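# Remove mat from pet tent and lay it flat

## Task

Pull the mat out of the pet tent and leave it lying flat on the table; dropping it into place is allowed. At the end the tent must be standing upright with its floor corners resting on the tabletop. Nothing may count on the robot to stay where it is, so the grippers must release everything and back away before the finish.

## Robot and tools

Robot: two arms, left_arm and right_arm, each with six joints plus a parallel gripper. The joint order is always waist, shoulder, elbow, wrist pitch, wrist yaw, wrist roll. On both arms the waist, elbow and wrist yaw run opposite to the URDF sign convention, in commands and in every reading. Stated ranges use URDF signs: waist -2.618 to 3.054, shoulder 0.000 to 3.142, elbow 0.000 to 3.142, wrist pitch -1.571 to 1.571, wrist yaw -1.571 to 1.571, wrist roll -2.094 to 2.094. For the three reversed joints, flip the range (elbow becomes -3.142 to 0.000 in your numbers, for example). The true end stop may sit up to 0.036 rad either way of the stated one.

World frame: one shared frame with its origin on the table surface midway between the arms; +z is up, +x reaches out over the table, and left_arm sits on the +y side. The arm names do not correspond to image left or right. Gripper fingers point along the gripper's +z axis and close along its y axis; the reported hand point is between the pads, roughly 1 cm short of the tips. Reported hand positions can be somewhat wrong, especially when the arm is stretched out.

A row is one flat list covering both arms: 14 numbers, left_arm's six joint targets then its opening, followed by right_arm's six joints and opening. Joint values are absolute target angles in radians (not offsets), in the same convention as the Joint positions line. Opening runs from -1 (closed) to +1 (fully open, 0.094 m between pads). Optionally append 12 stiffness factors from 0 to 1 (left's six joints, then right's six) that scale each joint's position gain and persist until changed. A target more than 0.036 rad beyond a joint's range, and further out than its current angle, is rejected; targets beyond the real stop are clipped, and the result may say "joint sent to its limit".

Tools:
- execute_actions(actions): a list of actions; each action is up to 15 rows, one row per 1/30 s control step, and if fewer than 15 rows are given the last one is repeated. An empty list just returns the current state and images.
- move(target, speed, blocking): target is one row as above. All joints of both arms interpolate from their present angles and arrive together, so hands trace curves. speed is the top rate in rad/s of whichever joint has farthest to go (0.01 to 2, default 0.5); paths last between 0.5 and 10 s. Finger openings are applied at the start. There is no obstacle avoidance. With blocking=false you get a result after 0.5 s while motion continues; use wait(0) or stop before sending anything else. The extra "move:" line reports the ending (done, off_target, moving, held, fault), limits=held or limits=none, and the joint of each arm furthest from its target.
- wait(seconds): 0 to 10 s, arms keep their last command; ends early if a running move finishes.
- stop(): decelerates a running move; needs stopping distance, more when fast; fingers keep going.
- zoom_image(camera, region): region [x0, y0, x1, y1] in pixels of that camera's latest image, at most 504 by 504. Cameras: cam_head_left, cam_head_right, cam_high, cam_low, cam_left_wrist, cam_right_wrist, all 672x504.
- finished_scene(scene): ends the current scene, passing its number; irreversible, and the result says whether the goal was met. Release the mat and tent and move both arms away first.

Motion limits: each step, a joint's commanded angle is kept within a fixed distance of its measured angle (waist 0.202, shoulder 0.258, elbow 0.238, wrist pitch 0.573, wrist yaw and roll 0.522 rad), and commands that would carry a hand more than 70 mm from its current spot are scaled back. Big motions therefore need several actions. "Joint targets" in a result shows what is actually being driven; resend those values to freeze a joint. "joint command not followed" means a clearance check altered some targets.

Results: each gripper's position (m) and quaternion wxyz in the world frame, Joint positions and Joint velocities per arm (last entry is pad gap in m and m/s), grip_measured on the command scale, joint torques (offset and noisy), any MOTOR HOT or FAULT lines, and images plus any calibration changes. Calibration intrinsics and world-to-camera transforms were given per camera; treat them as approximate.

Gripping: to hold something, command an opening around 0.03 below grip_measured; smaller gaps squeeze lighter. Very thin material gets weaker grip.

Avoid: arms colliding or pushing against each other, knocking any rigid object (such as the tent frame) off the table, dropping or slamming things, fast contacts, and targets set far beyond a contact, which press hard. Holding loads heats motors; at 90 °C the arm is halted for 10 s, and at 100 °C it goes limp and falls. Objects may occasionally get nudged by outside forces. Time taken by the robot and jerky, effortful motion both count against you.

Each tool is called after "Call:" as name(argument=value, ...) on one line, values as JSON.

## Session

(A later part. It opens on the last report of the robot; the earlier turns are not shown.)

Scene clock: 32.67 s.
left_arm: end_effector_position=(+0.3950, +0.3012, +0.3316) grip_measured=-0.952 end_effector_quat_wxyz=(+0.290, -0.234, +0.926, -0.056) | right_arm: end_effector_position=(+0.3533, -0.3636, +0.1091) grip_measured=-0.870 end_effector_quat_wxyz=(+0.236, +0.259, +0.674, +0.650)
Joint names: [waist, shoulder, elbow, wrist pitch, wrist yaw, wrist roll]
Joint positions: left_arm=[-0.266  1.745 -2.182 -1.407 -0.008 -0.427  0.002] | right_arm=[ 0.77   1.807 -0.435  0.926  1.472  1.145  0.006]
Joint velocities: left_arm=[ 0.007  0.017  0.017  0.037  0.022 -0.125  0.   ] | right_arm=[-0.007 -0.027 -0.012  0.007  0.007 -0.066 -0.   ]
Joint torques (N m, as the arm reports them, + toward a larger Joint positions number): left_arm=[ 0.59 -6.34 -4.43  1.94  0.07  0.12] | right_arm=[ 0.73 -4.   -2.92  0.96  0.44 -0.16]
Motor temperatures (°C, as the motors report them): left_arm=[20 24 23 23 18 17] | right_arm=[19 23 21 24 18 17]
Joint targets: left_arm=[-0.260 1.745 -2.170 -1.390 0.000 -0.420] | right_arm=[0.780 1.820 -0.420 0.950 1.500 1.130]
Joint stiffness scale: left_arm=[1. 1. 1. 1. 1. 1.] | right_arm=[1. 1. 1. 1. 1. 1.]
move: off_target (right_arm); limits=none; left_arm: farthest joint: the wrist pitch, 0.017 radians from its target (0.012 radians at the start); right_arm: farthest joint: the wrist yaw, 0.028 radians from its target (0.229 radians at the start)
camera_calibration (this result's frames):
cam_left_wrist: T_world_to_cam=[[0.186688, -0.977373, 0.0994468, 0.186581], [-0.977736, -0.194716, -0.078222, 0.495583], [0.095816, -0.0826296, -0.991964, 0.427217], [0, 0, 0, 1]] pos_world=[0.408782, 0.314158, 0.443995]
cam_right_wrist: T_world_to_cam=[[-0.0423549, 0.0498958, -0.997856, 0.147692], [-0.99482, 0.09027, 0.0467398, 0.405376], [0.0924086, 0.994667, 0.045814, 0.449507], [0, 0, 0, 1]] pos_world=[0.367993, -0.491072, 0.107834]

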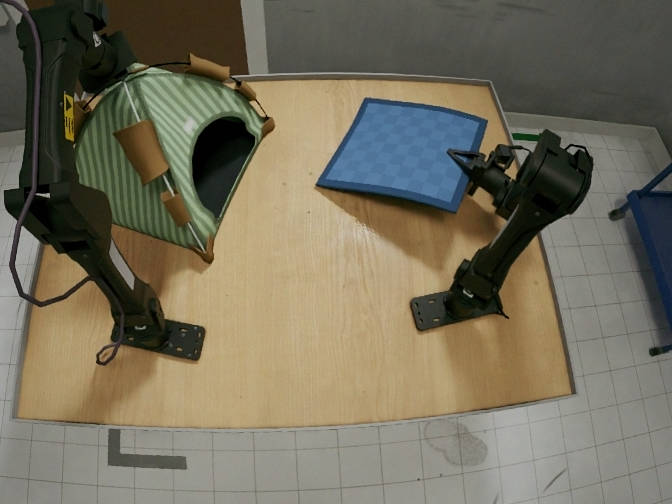

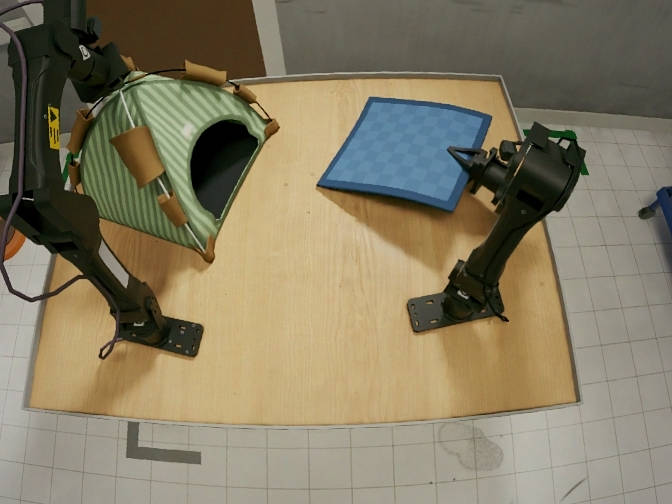

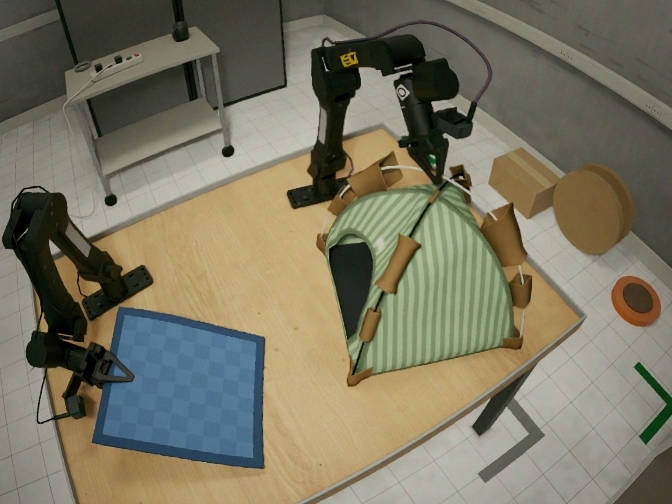

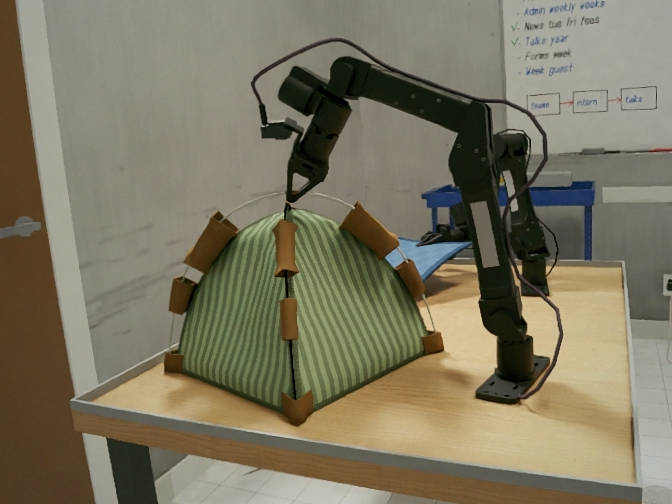

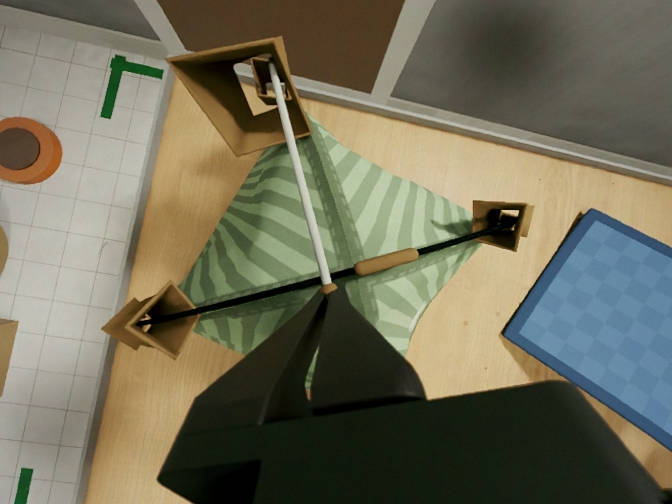

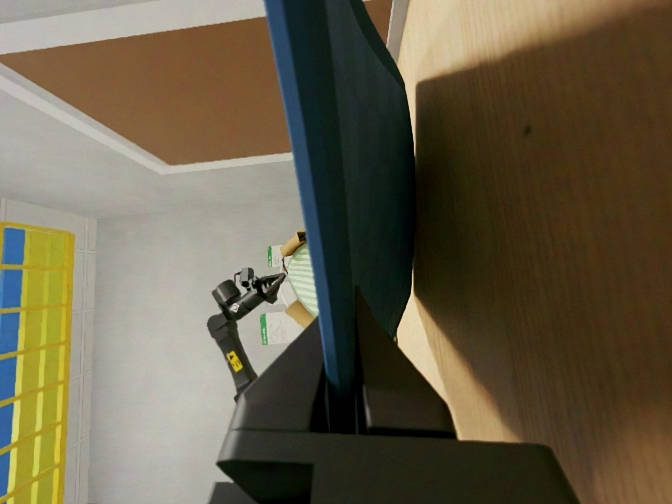

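Call:
move(target=[-0.19,1.745,-2.19,-1.39,0,-0.42,-0.98,0.45,1.9,-0.42,0.98,1.35,1.1,-1], speed=0.4)

Call:
move(target=[-0.19,1.745,-2.19,-1.39,0,-0.42,0.2,0.45,1.9,-0.42,0.98,1.35,1.1,0.5])

Call:
move(target=[-0.19,1.5,-2.19,-1.5,0,-0.42,0.2,0.85,1.88,-0.42,0.98,1.52,1.1,0.5], speed=1.0)

Scene clock: 34.13 s.
left_arm: end_effector_position=(+0.3957, +0.2768, +0.3314) grip_measured=-0.952 end_effector_quat_wxyz=(+0.289, -0.205, +0.933, -0.061) | right_arm: end_effector_position=(+0.3580, -0.2730, +0.0815) grip_measured=-0.870 end_effector_quat_wxyz=(+0.158, +0.198, +0.716, +0.651)
Joint names: [waist, shoulder, elbow, wrist pitch, wrist yaw, wrist roll]
Joint positions: left_arm=[-0.201  1.745 -2.182 -1.408  0.001 -0.427  0.002] | right_arm=[ 0.459  1.887 -0.435  0.955  1.353  1.116  0.006]
Joint velocities: left_arm=[-0.002 -0.012 -0.002  0.037  0.051  0.022 -0.   ] | right_arm=[-0.017  0.007 -0.007  0.007  0.007 -0.022 -0.   ]
Joint torques (N m, as the arm reports them, + toward a larger Joint positions number): left_arm=[ 0.99 -6.21 -5.63  1.93 -0.04  0.04] | right_arm=[-0.56 -4.32 -2.49  1.03  0.21 -0.18]
Motor temperatures (°C, as the motors report them): left_arm=[20 24 23 23 18 17] | right_arm=[19 23 21 24 18 17]
Joint targets: left_arm=[-0.190 1.745 -2.190 -1.390 -0.000 -0.420] | right_arm=[0.450 1.900 -0.420 0.980 1.350 1.100]
Joint stiffness scale: left_arm=[1. 1. 1. 1. 1. 1.] | right_arm=[1. 1. 1. 1. 1. 1.]
move: off_target (right_arm); limits=none; left_arm: farthest joint: the wrist pitch, 0.018 radians from its target (0.017 radians at the start); right_arm: farthest joint: the wrist pitch, 0.025 radians from its target (0.054 radians at the start)
camera_calibration (this result's frames):
cam_left_wrist: T_world_to_cam=[[0.128338, -0.98744, 0.0921536, 0.190932], [-0.987681, -0.13565, -0.0780131, 0.479046], [0.0895339, -0.0810063, -0.992684, 0.427245], [0, 0, 0, 1]] pos_world=[0.410388, 0.288126, 0.443896]
cam_right_wrist: T_world_to_cam=[[-0.0934354, -0.00609221, -0.995607, 0.118615], [-0.98916, -0.113205, 0.0935232, 0.341752], [-0.113278, 0.993553, 0.00455121, 0.436984], [0, 0, 0, 1]] pos_world=[0.39863, -0.394756, 0.0841433]

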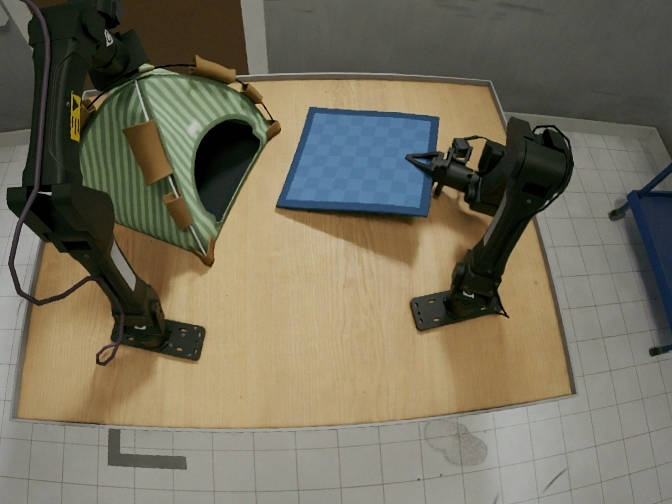

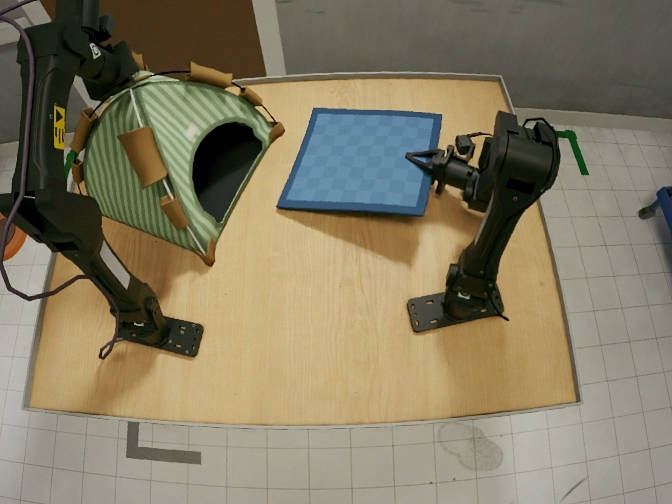

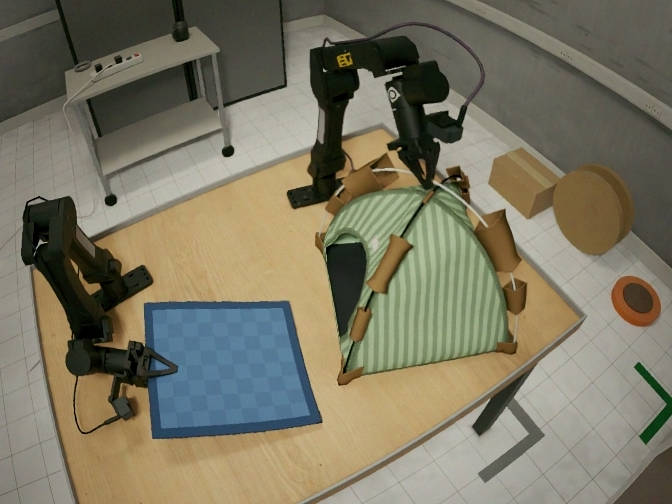

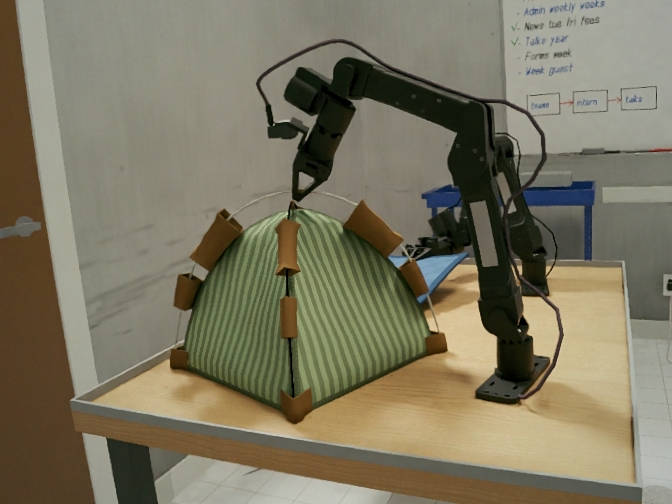

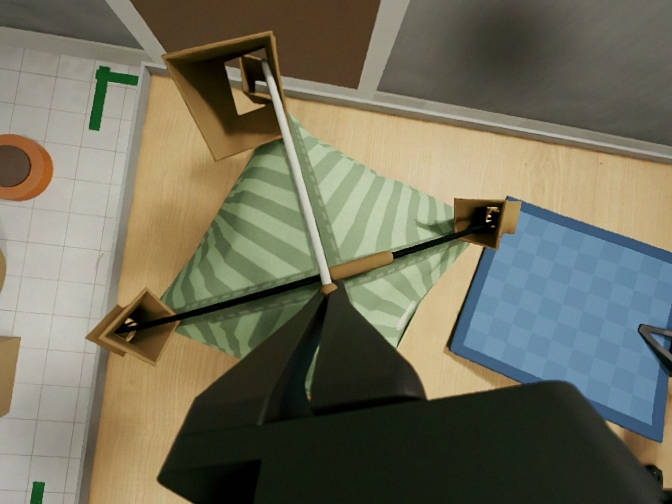

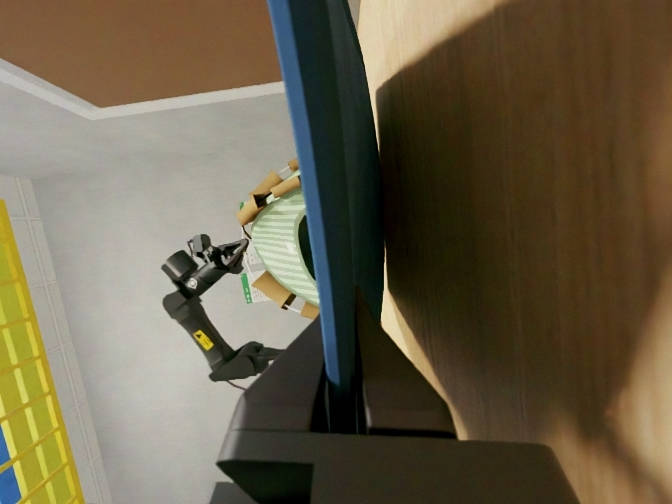

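Scene clock: 34.83 s.
left_arm: end_effector_position=(+0.3957, +0.2768, +0.3314) grip_measured=+0.197 end_effector_quat_wxyz=(+0.289, -0.205, +0.933, -0.061) | right_arm: end_effector_position=(+0.3582, -0.2732, +0.0814) grip_measured=+0.498 end_effector_quat_wxyz=(+0.158, +0.199, +0.716, +0.650)
Joint names: [waist, shoulder, elbow, wrist pitch, wrist yaw, wrist roll]
Joint positions: left_arm=[-0.201  1.745 -2.182 -1.408  0.001 -0.427  0.056] | right_arm=[ 0.459  1.887 -0.435  0.955  1.351  1.117  0.07 ]
Joint velocities: left_arm=[ 0.002  0.012  0.017 -0.022  0.022 -0.037  0.001] | right_arm=[-0.007  0.002  0.002  0.037 -0.037 -0.066 -0.   ]
Joint torques (N m, as the arm reports them, + toward a larger Joint positions number): left_arm=[ 1.28 -6.35 -6.09  1.92  0.01  0.1 ] | right_arm=[-0.59 -4.33 -2.5   1.02  0.21 -0.18]
Motor temperatures (°C, as the motors report them): left_arm=[20 24 23 23 18 17] | right_arm=[19 23 21 24 18 17]
Joint targets: left_arm=[-0.190 1.745 -2.190 -1.390 -0.000 -0.420] | right_arm=[0.450 1.900 -0.420 0.980 1.350 1.100]
Joint stiffness scale: left_arm=[1. 1. 1. 1. 1. 1.] | right_arm=[1. 1. 1. 1. 1. 1.]
move: off_target (right_arm); limits=none; left_arm: farthest joint: the wrist pitch, 0.018 radians from its target (0.018 radians at the start); right_arm: farthest joint: the wrist pitch, 0.025 radians from its target (0.025 radians at the start)
camera_calibration (this result's frames):
cam_left_wrist: T_world_to_cam=[[0.128338, -0.98744, 0.0921536, 0.190932], [-0.987681, -0.13565, -0.0780131, 0.479046], [0.0895339, -0.0810063, -0.992684, 0.427245], [0, 0, 0, 1]] pos_world=[0.410388, 0.288126, 0.443896]
cam_right_wrist: T_world_to_cam=[[-0.0932765, -0.00670302, -0.995618, 0.118361], [-0.989331, -0.11177, 0.09344, 0.34244], [-0.111906, 0.993712, 0.00379396, 0.436765], [0, 0, 0, 1]] pos_world=[0.398703, -0.394951, 0.0841873]

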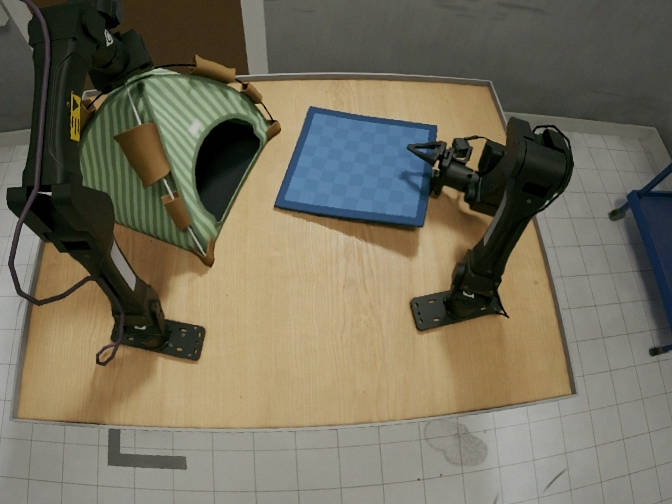

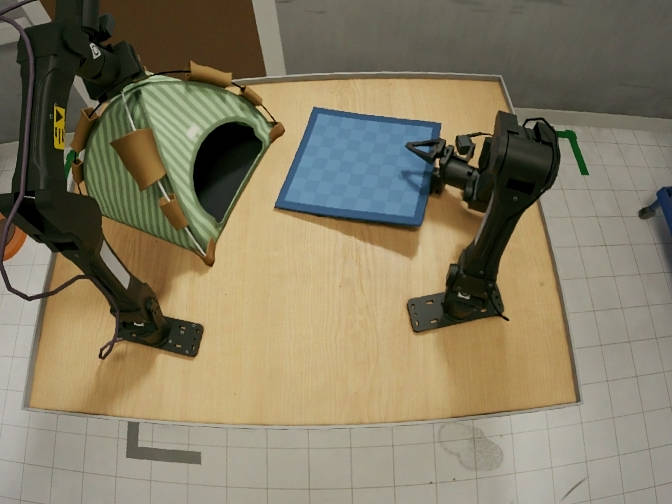

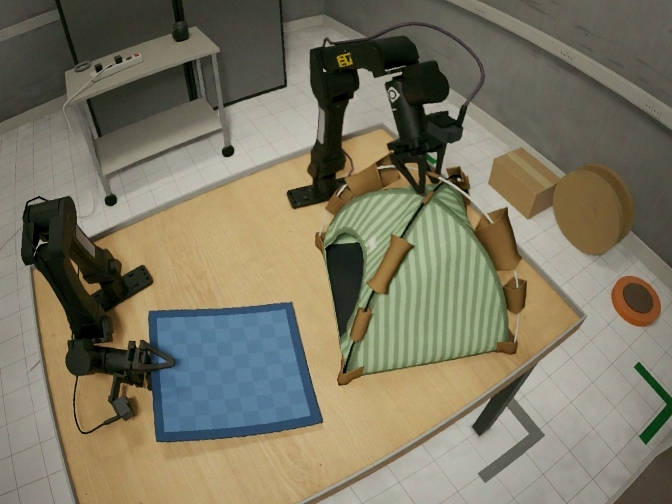

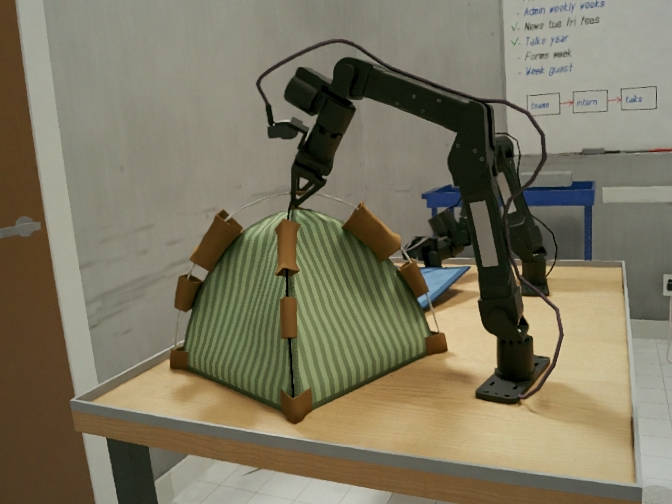

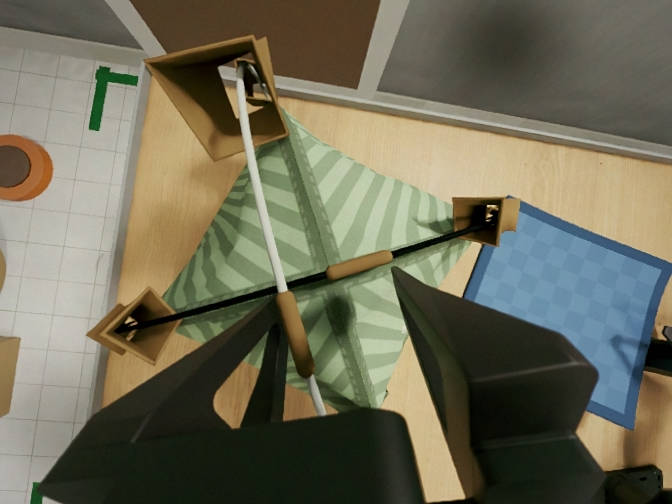

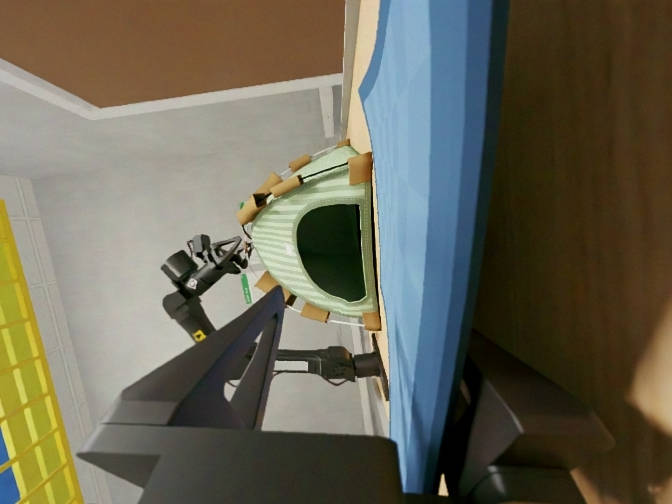

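Scene clock: 36.03 s.
left_arm: end_effector_position=(+0.3167, +0.2764, +0.4042) grip_measured=+0.197 end_effector_quat_wxyz=(+0.365, -0.199, +0.906, -0.078) | right_arm: end_effector_position=(+0.3489, -0.3843, +0.0936) grip_measured=+0.498 end_effector_quat_wxyz=(+0.248, +0.282, +0.662, +0.648)
Joint names: [waist, shoulder, elbow, wrist pitch, wrist yaw, wrist roll]
Joint positions: left_arm=[-0.201  1.495 -2.182 -1.493  0.001 -0.427  0.056] | right_arm=[ 0.843  1.887 -0.435  0.958  1.494  1.116  0.07 ]
Joint velocities: left_arm=[-0.012  0.002 -0.007 -0.037  0.007  0.022 -0.001] | right_arm=[-0.007 -0.002 -0.027 -0.007 -0.037  0.066  0.   ]
Joint torques (N m, as the arm reports them, + toward a larger Joint positions number): left_arm=[ 1.23 -3.22 -4.98  1.94 -0.08  0.01] | right_arm=[ 0.56 -5.65 -2.44  0.93  0.44 -0.17]
Motor temperatures (°C, as the motors report them): left_arm=[20 24 23 23 18 17] | right_arm=[19 23 21 24 18 17]
Joint targets: left_arm=[-0.190 1.500 -2.190 -1.500 0.000 -0.420] | right_arm=[0.850 1.880 -0.420 0.980 1.520 1.100]
Joint stiffness scale: left_arm=[1. 1. 1. 1. 1. 1.] | right_arm=[1. 1. 1. 1. 1. 1.]
move: off_target (right_arm); limits=none; left_arm: farthest joint: the waist, 0.011 radians from its target (0.011 radians at the start); right_arm: farthest joint: the wrist yaw, 0.026 radians from its target (0.169 radians at the start)
camera_calibration (this result's frames):
cam_left_wrist: T_world_to_cam=[[0.111522, -0.987543, 0.111002, 0.191622], [-0.961399, -0.135488, -0.239489, 0.463508], [0.251545, -0.0800092, -0.964533, 0.443564], [0, 0, 0, 1]] pos_world=[0.31267, 0.287525, 0.517566]
cam_right_wrist: T_world_to_cam=[[-0.0492751, 0.0698956, -0.996337, 0.143016], [-0.988281, 0.140881, 0.0587599, 0.419678], [0.144472, 0.987556, 0.0621346, 0.448871], [0, 0, 0, 1]] pos_world=[0.356958, -0.512406, 0.0899416]

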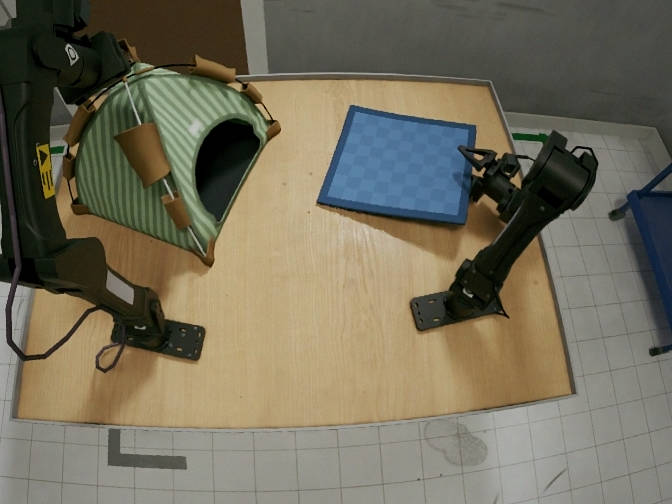

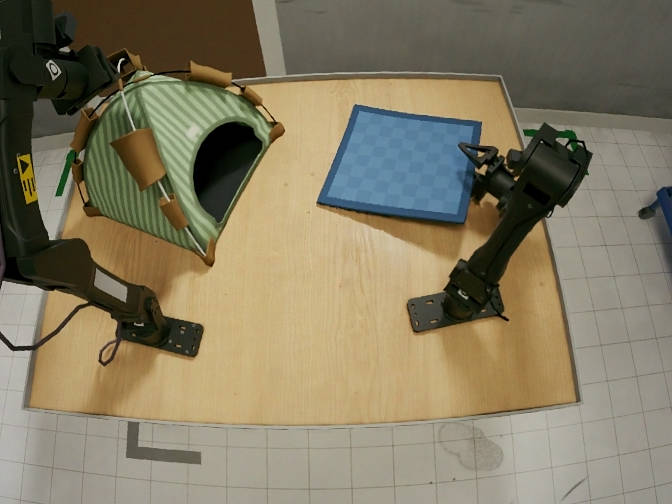

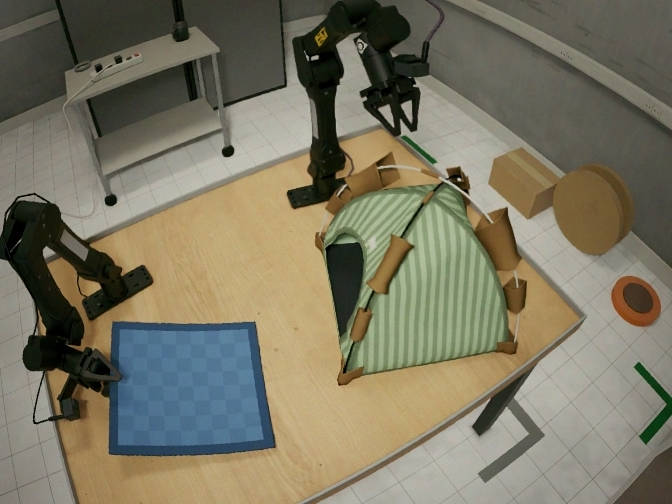

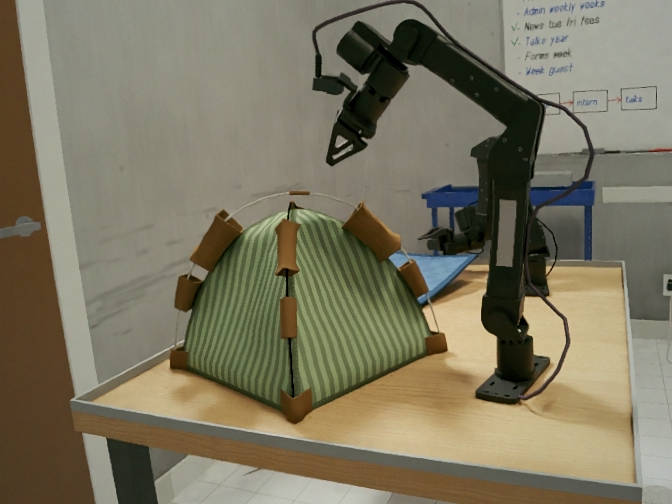

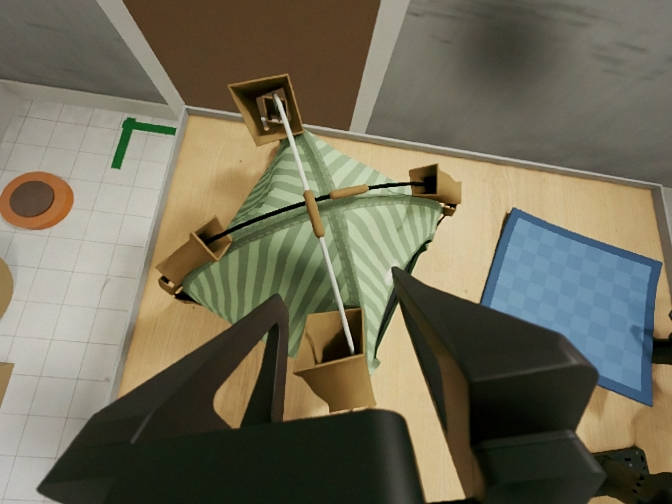

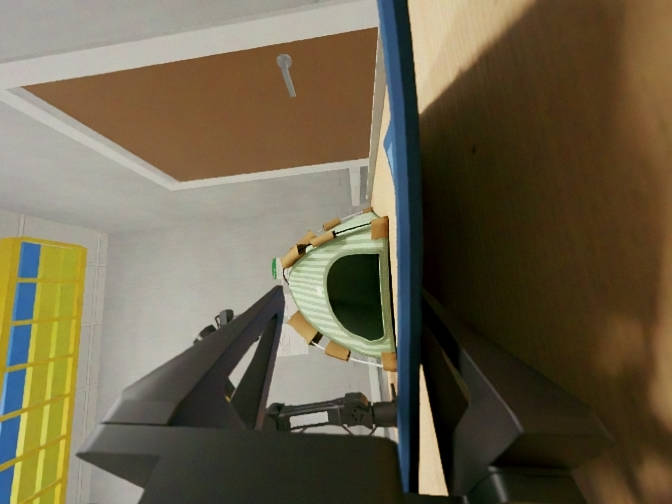

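Call:
execute_actions(actions=[[[-0.19,1.35,-2.1,-1.5,0,-0.42,0.2,1.0,1.9,-0.42,0.98,1.52,1.1,1]],[[-0.19,1.2,-2.0,-1.5,0,-0.42,0.2,1.0,1.9,-0.42,0.98,1.52,1.1,1]]])

Scene clock: 37.13 s.
left_arm: end_effector_position=(+0.2336, +0.2758, +0.4251) grip_measured=+0.197 end_effector_quat_wxyz=(+0.416, -0.194, +0.884, -0.088) | right_arm: end_effector_position=(+0.3385, -0.4328, +0.0944) grip_measured=+1.000 end_effector_quat_wxyz=(+0.297, +0.330, +0.638, +0.629)
Joint names: [waist, shoulder, elbow, wrist pitch, wrist yaw, wrist roll]
Joint positions: left_arm=[-0.201  1.2   -2.013 -1.506  0.001 -0.426  0.056] | right_arm=[ 1.002  1.887 -0.434  0.96   1.504  1.116  0.094]
Joint velocities: left_arm=[-0.007 -0.002  0.002 -0.022  0.007 -0.081  0.   ] | right_arm=[-0.002 -0.007  0.012 -0.007 -0.051 -0.11   0.   ]
Joint torques (N m, as the arm reports them, + toward a larger Joint positions number): left_arm=[ 1.1  -0.34 -3.09  2.16  0.    0.06] | right_arm=[-0.09 -4.26 -2.51  0.9   0.36 -0.18]
Motor temperatures (°C, as the motors report them): left_arm=[20 24 23 23 18 17] | right_arm=[19 23 21 24 18 17]
Joint targets: left_arm=[-0.190 1.200 -2.000 -1.500 -0.000 -0.420] | right_arm=[1.000 1.900 -0.420 0.980 1.520 1.100]
Joint stiffness scale: left_arm=[1. 1. 1. 1. 1. 1.] | right_arm=[1. 1. 1. 1. 1. 1.]
camera_calibration (this result's frames):
cam_left_wrist: T_world_to_cam=[[0.0980095, -0.987685, 0.121956, 0.196599], [-0.928056, -0.134955, -0.347129, 0.426397], [0.359313, -0.0791603, -0.929854, 0.444451], [0, 0, 0, 1]] pos_world=[0.216754, 0.286905, 0.537313]
cam_right_wrist: T_world_to_cam=[[-0.034082, 0.078594, -0.996324, 0.145297], [-0.956174, 0.287512, 0.0553886, 0.469118], [0.290808, 0.954547, 0.0653505, 0.434085], [0, 0, 0, 1]] pos_world=[0.327275, -0.560651, 0.0904115]

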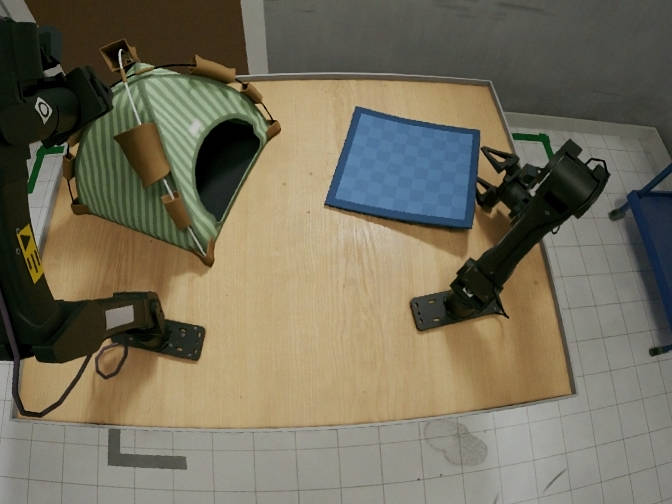

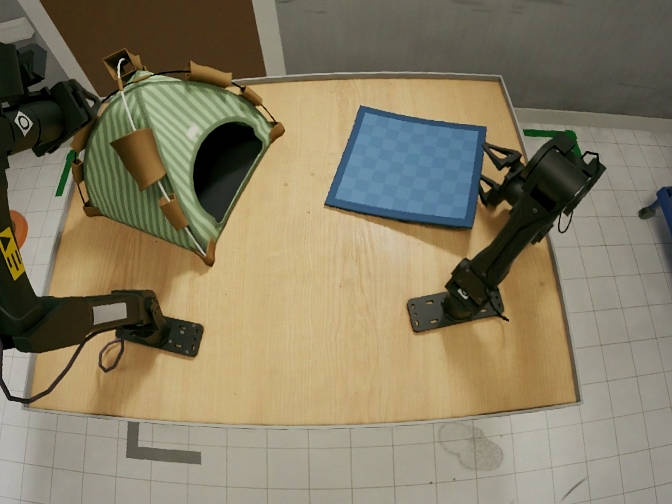

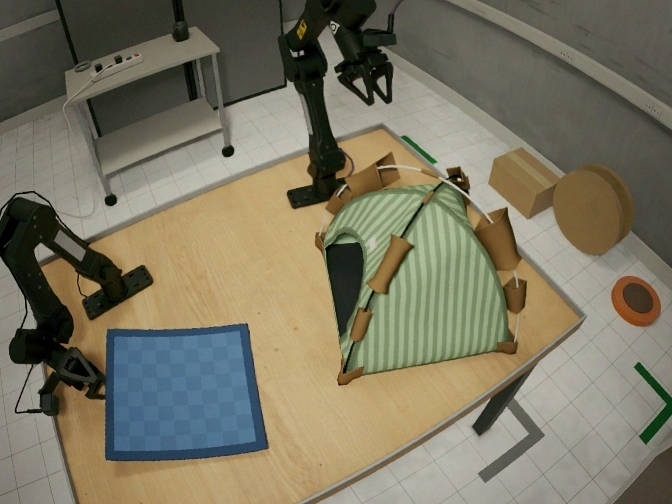

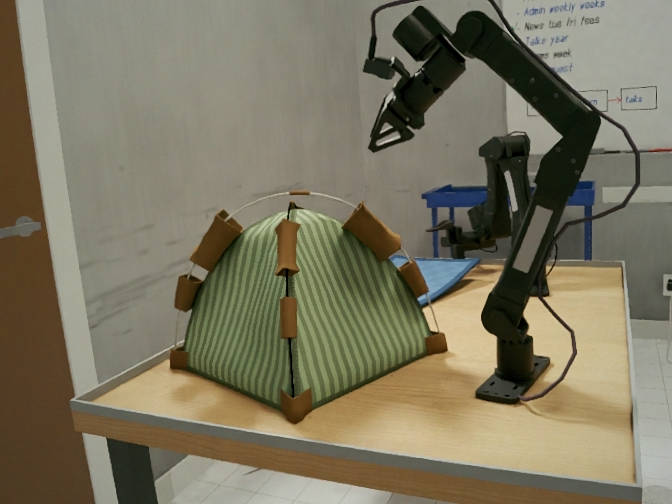

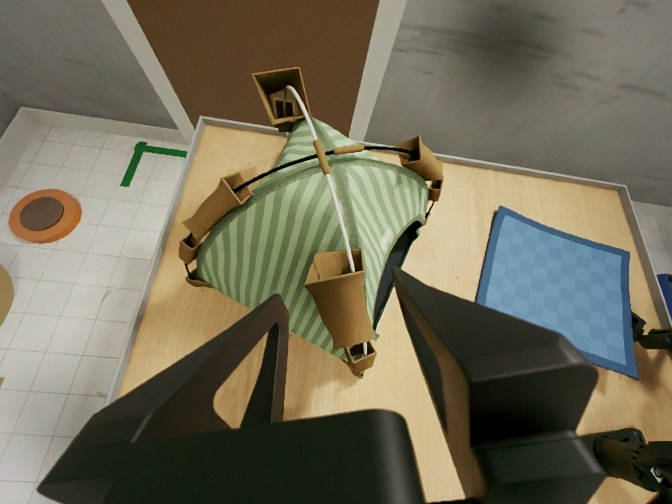

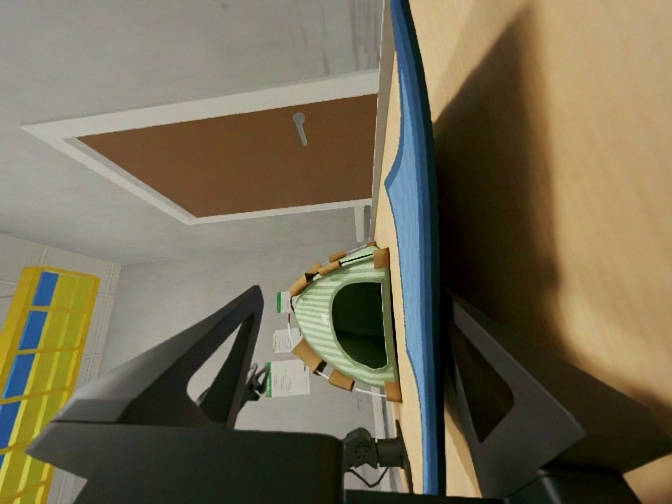

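Call:
execute_actions(actions=[[[-0.19,1.1,-1.9,-1.45,0,-0.42,0.2,1.13,1.88,-0.42,0.98,1.52,1.1,1]],[[-0.19,1.0,-1.8,-1.4,0,-0.42,0.2,1.15,1.7,-0.5,0.98,1.52,1.1,1]],[[-0.19,0.9,-1.7,-1.4,0,-0.42,0.2,1.2,1.5,-0.6,0.9,1.52,1.1,1]]])

Scene clock: 38.73 s.
left_arm: end_effector_position=(+0.1821, +0.2755, +0.4026) grip_measured=+0.197 end_effector_quat_wxyz=(+0.451, -0.190, +0.867, -0.096) | right_arm: end_effector_position=(+0.3267, -0.5058, +0.2260) grip_measured=+1.000 end_effector_quat_wxyz=(+0.502, +0.226, +0.670, +0.499)
Joint names: [waist, shoulder, elbow, wrist pitch, wrist yaw, wrist roll]
Joint positions: left_arm=[-0.201  0.912 -1.715 -1.415  0.001 -0.426  0.056] | right_arm=[ 1.193  1.503 -0.594  0.913  1.507  1.112  0.094]
Joint velocities: left_arm=[ 0.002 -0.012  0.012  0.007 -0.007  0.022  0.   ] | right_arm=[-0.002  0.002 -0.017  0.022 -0.051 -0.007  0.   ]
Joint torques (N m, as the arm reports them, + toward a larger Joint positions number): left_arm=[ 0.96  0.22 -2.7   2.35  0.07  0.05] | right_arm=[ 0.59 -4.44 -7.09  0.65  0.09 -0.14]
Motor temperatures (°C, as the motors report them): left_arm=[20 23 22 24 18 17] | right_arm=[19 22 21 24 18 17]
Joint targets: left_arm=[-0.190 0.900 -1.700 -1.400 -0.000 -0.420] | right_arm=[1.200 1.500 -0.600 0.900 1.520 1.100]
Joint stiffness scale: left_arm=[1. 1. 1. 1. 1. 1.] | right_arm=[1. 1. 1. 1. 1. 1.]
camera_calibration (this result's frames):
cam_left_wrist: T_world_to_cam=[[0.0876409, -0.987807, 0.128675, 0.203298], [-0.897008, -0.134436, -0.421073, 0.39472], [0.433238, -0.0785197, -0.897853, 0.415439], [0, 0, 0, 1]] pos_world=[0.156267, 0.286504, 0.51305]
cam_right_wrist: T_world_to_cam=[[0.225748, -0.339649, -0.913059, -0.0335148], [-0.847433, 0.393832, -0.356024, 0.582762], [0.480515, 0.854128, -0.198923, 0.445525], [0, 0, 0, 1]] pos_world=[0.287336, -0.621429, 0.265502]

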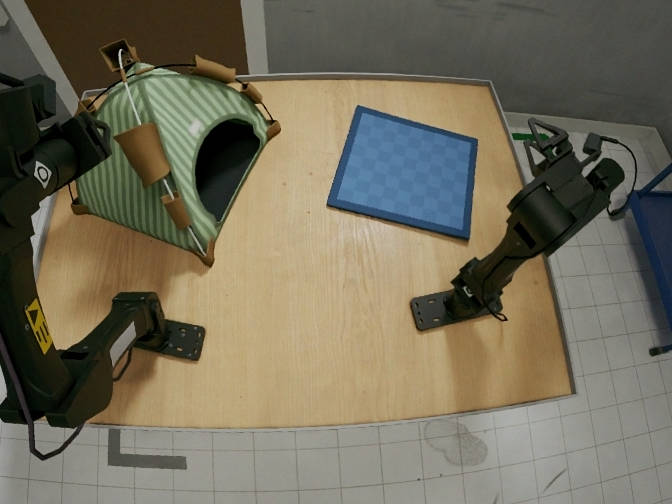

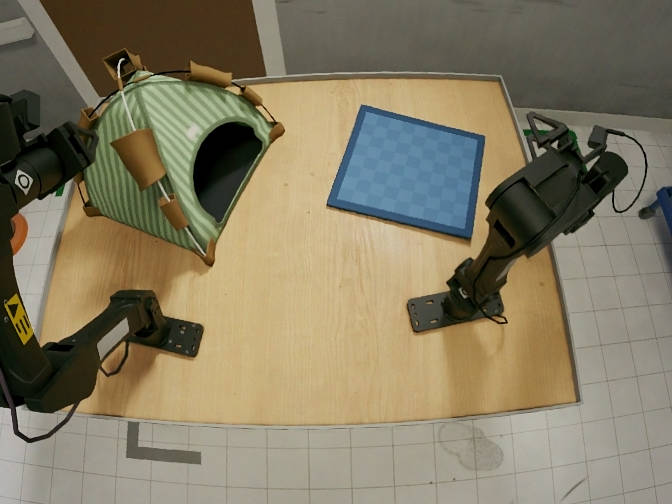

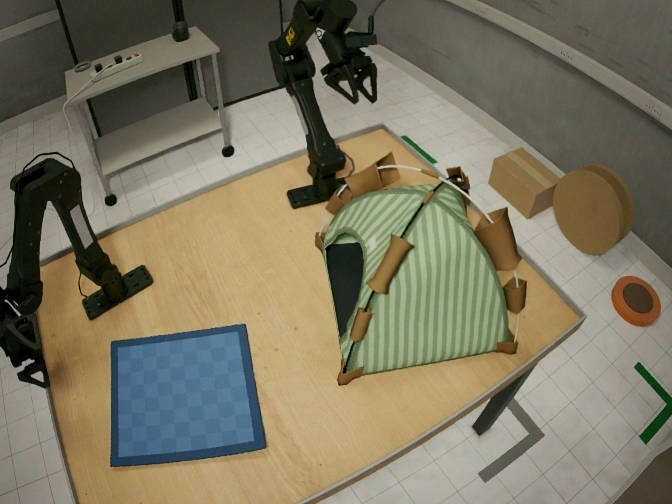

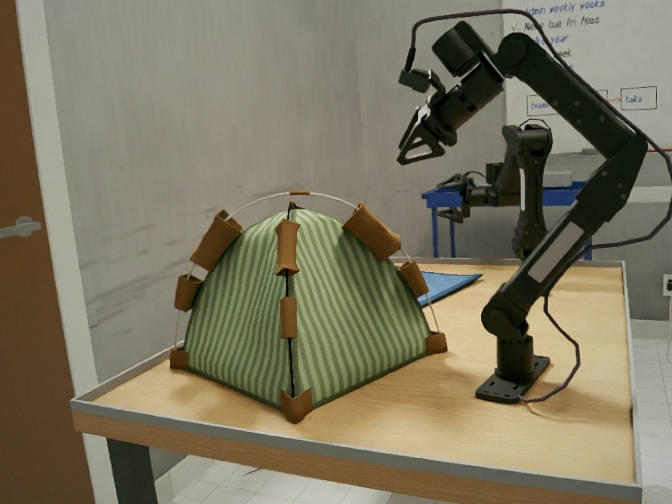

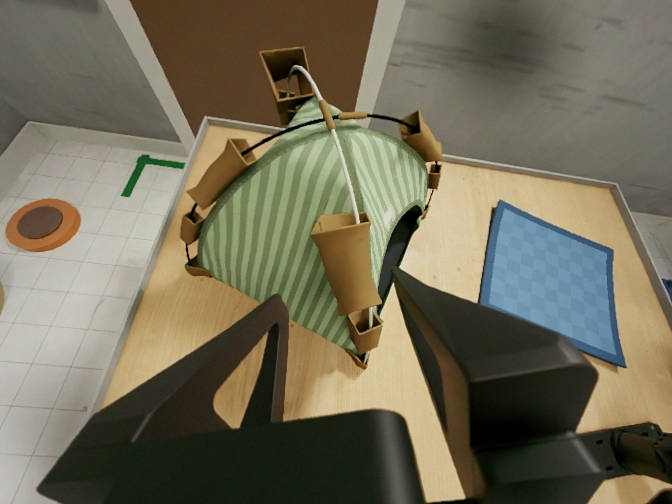

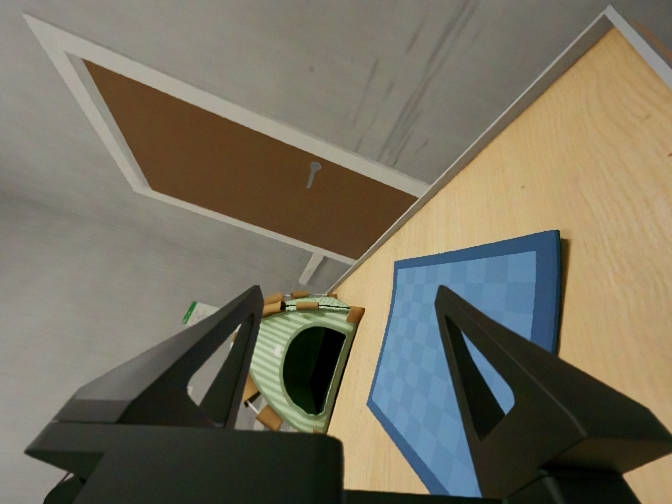

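Call:
finished_scene(scene=2)

The scene is finished: the task was done.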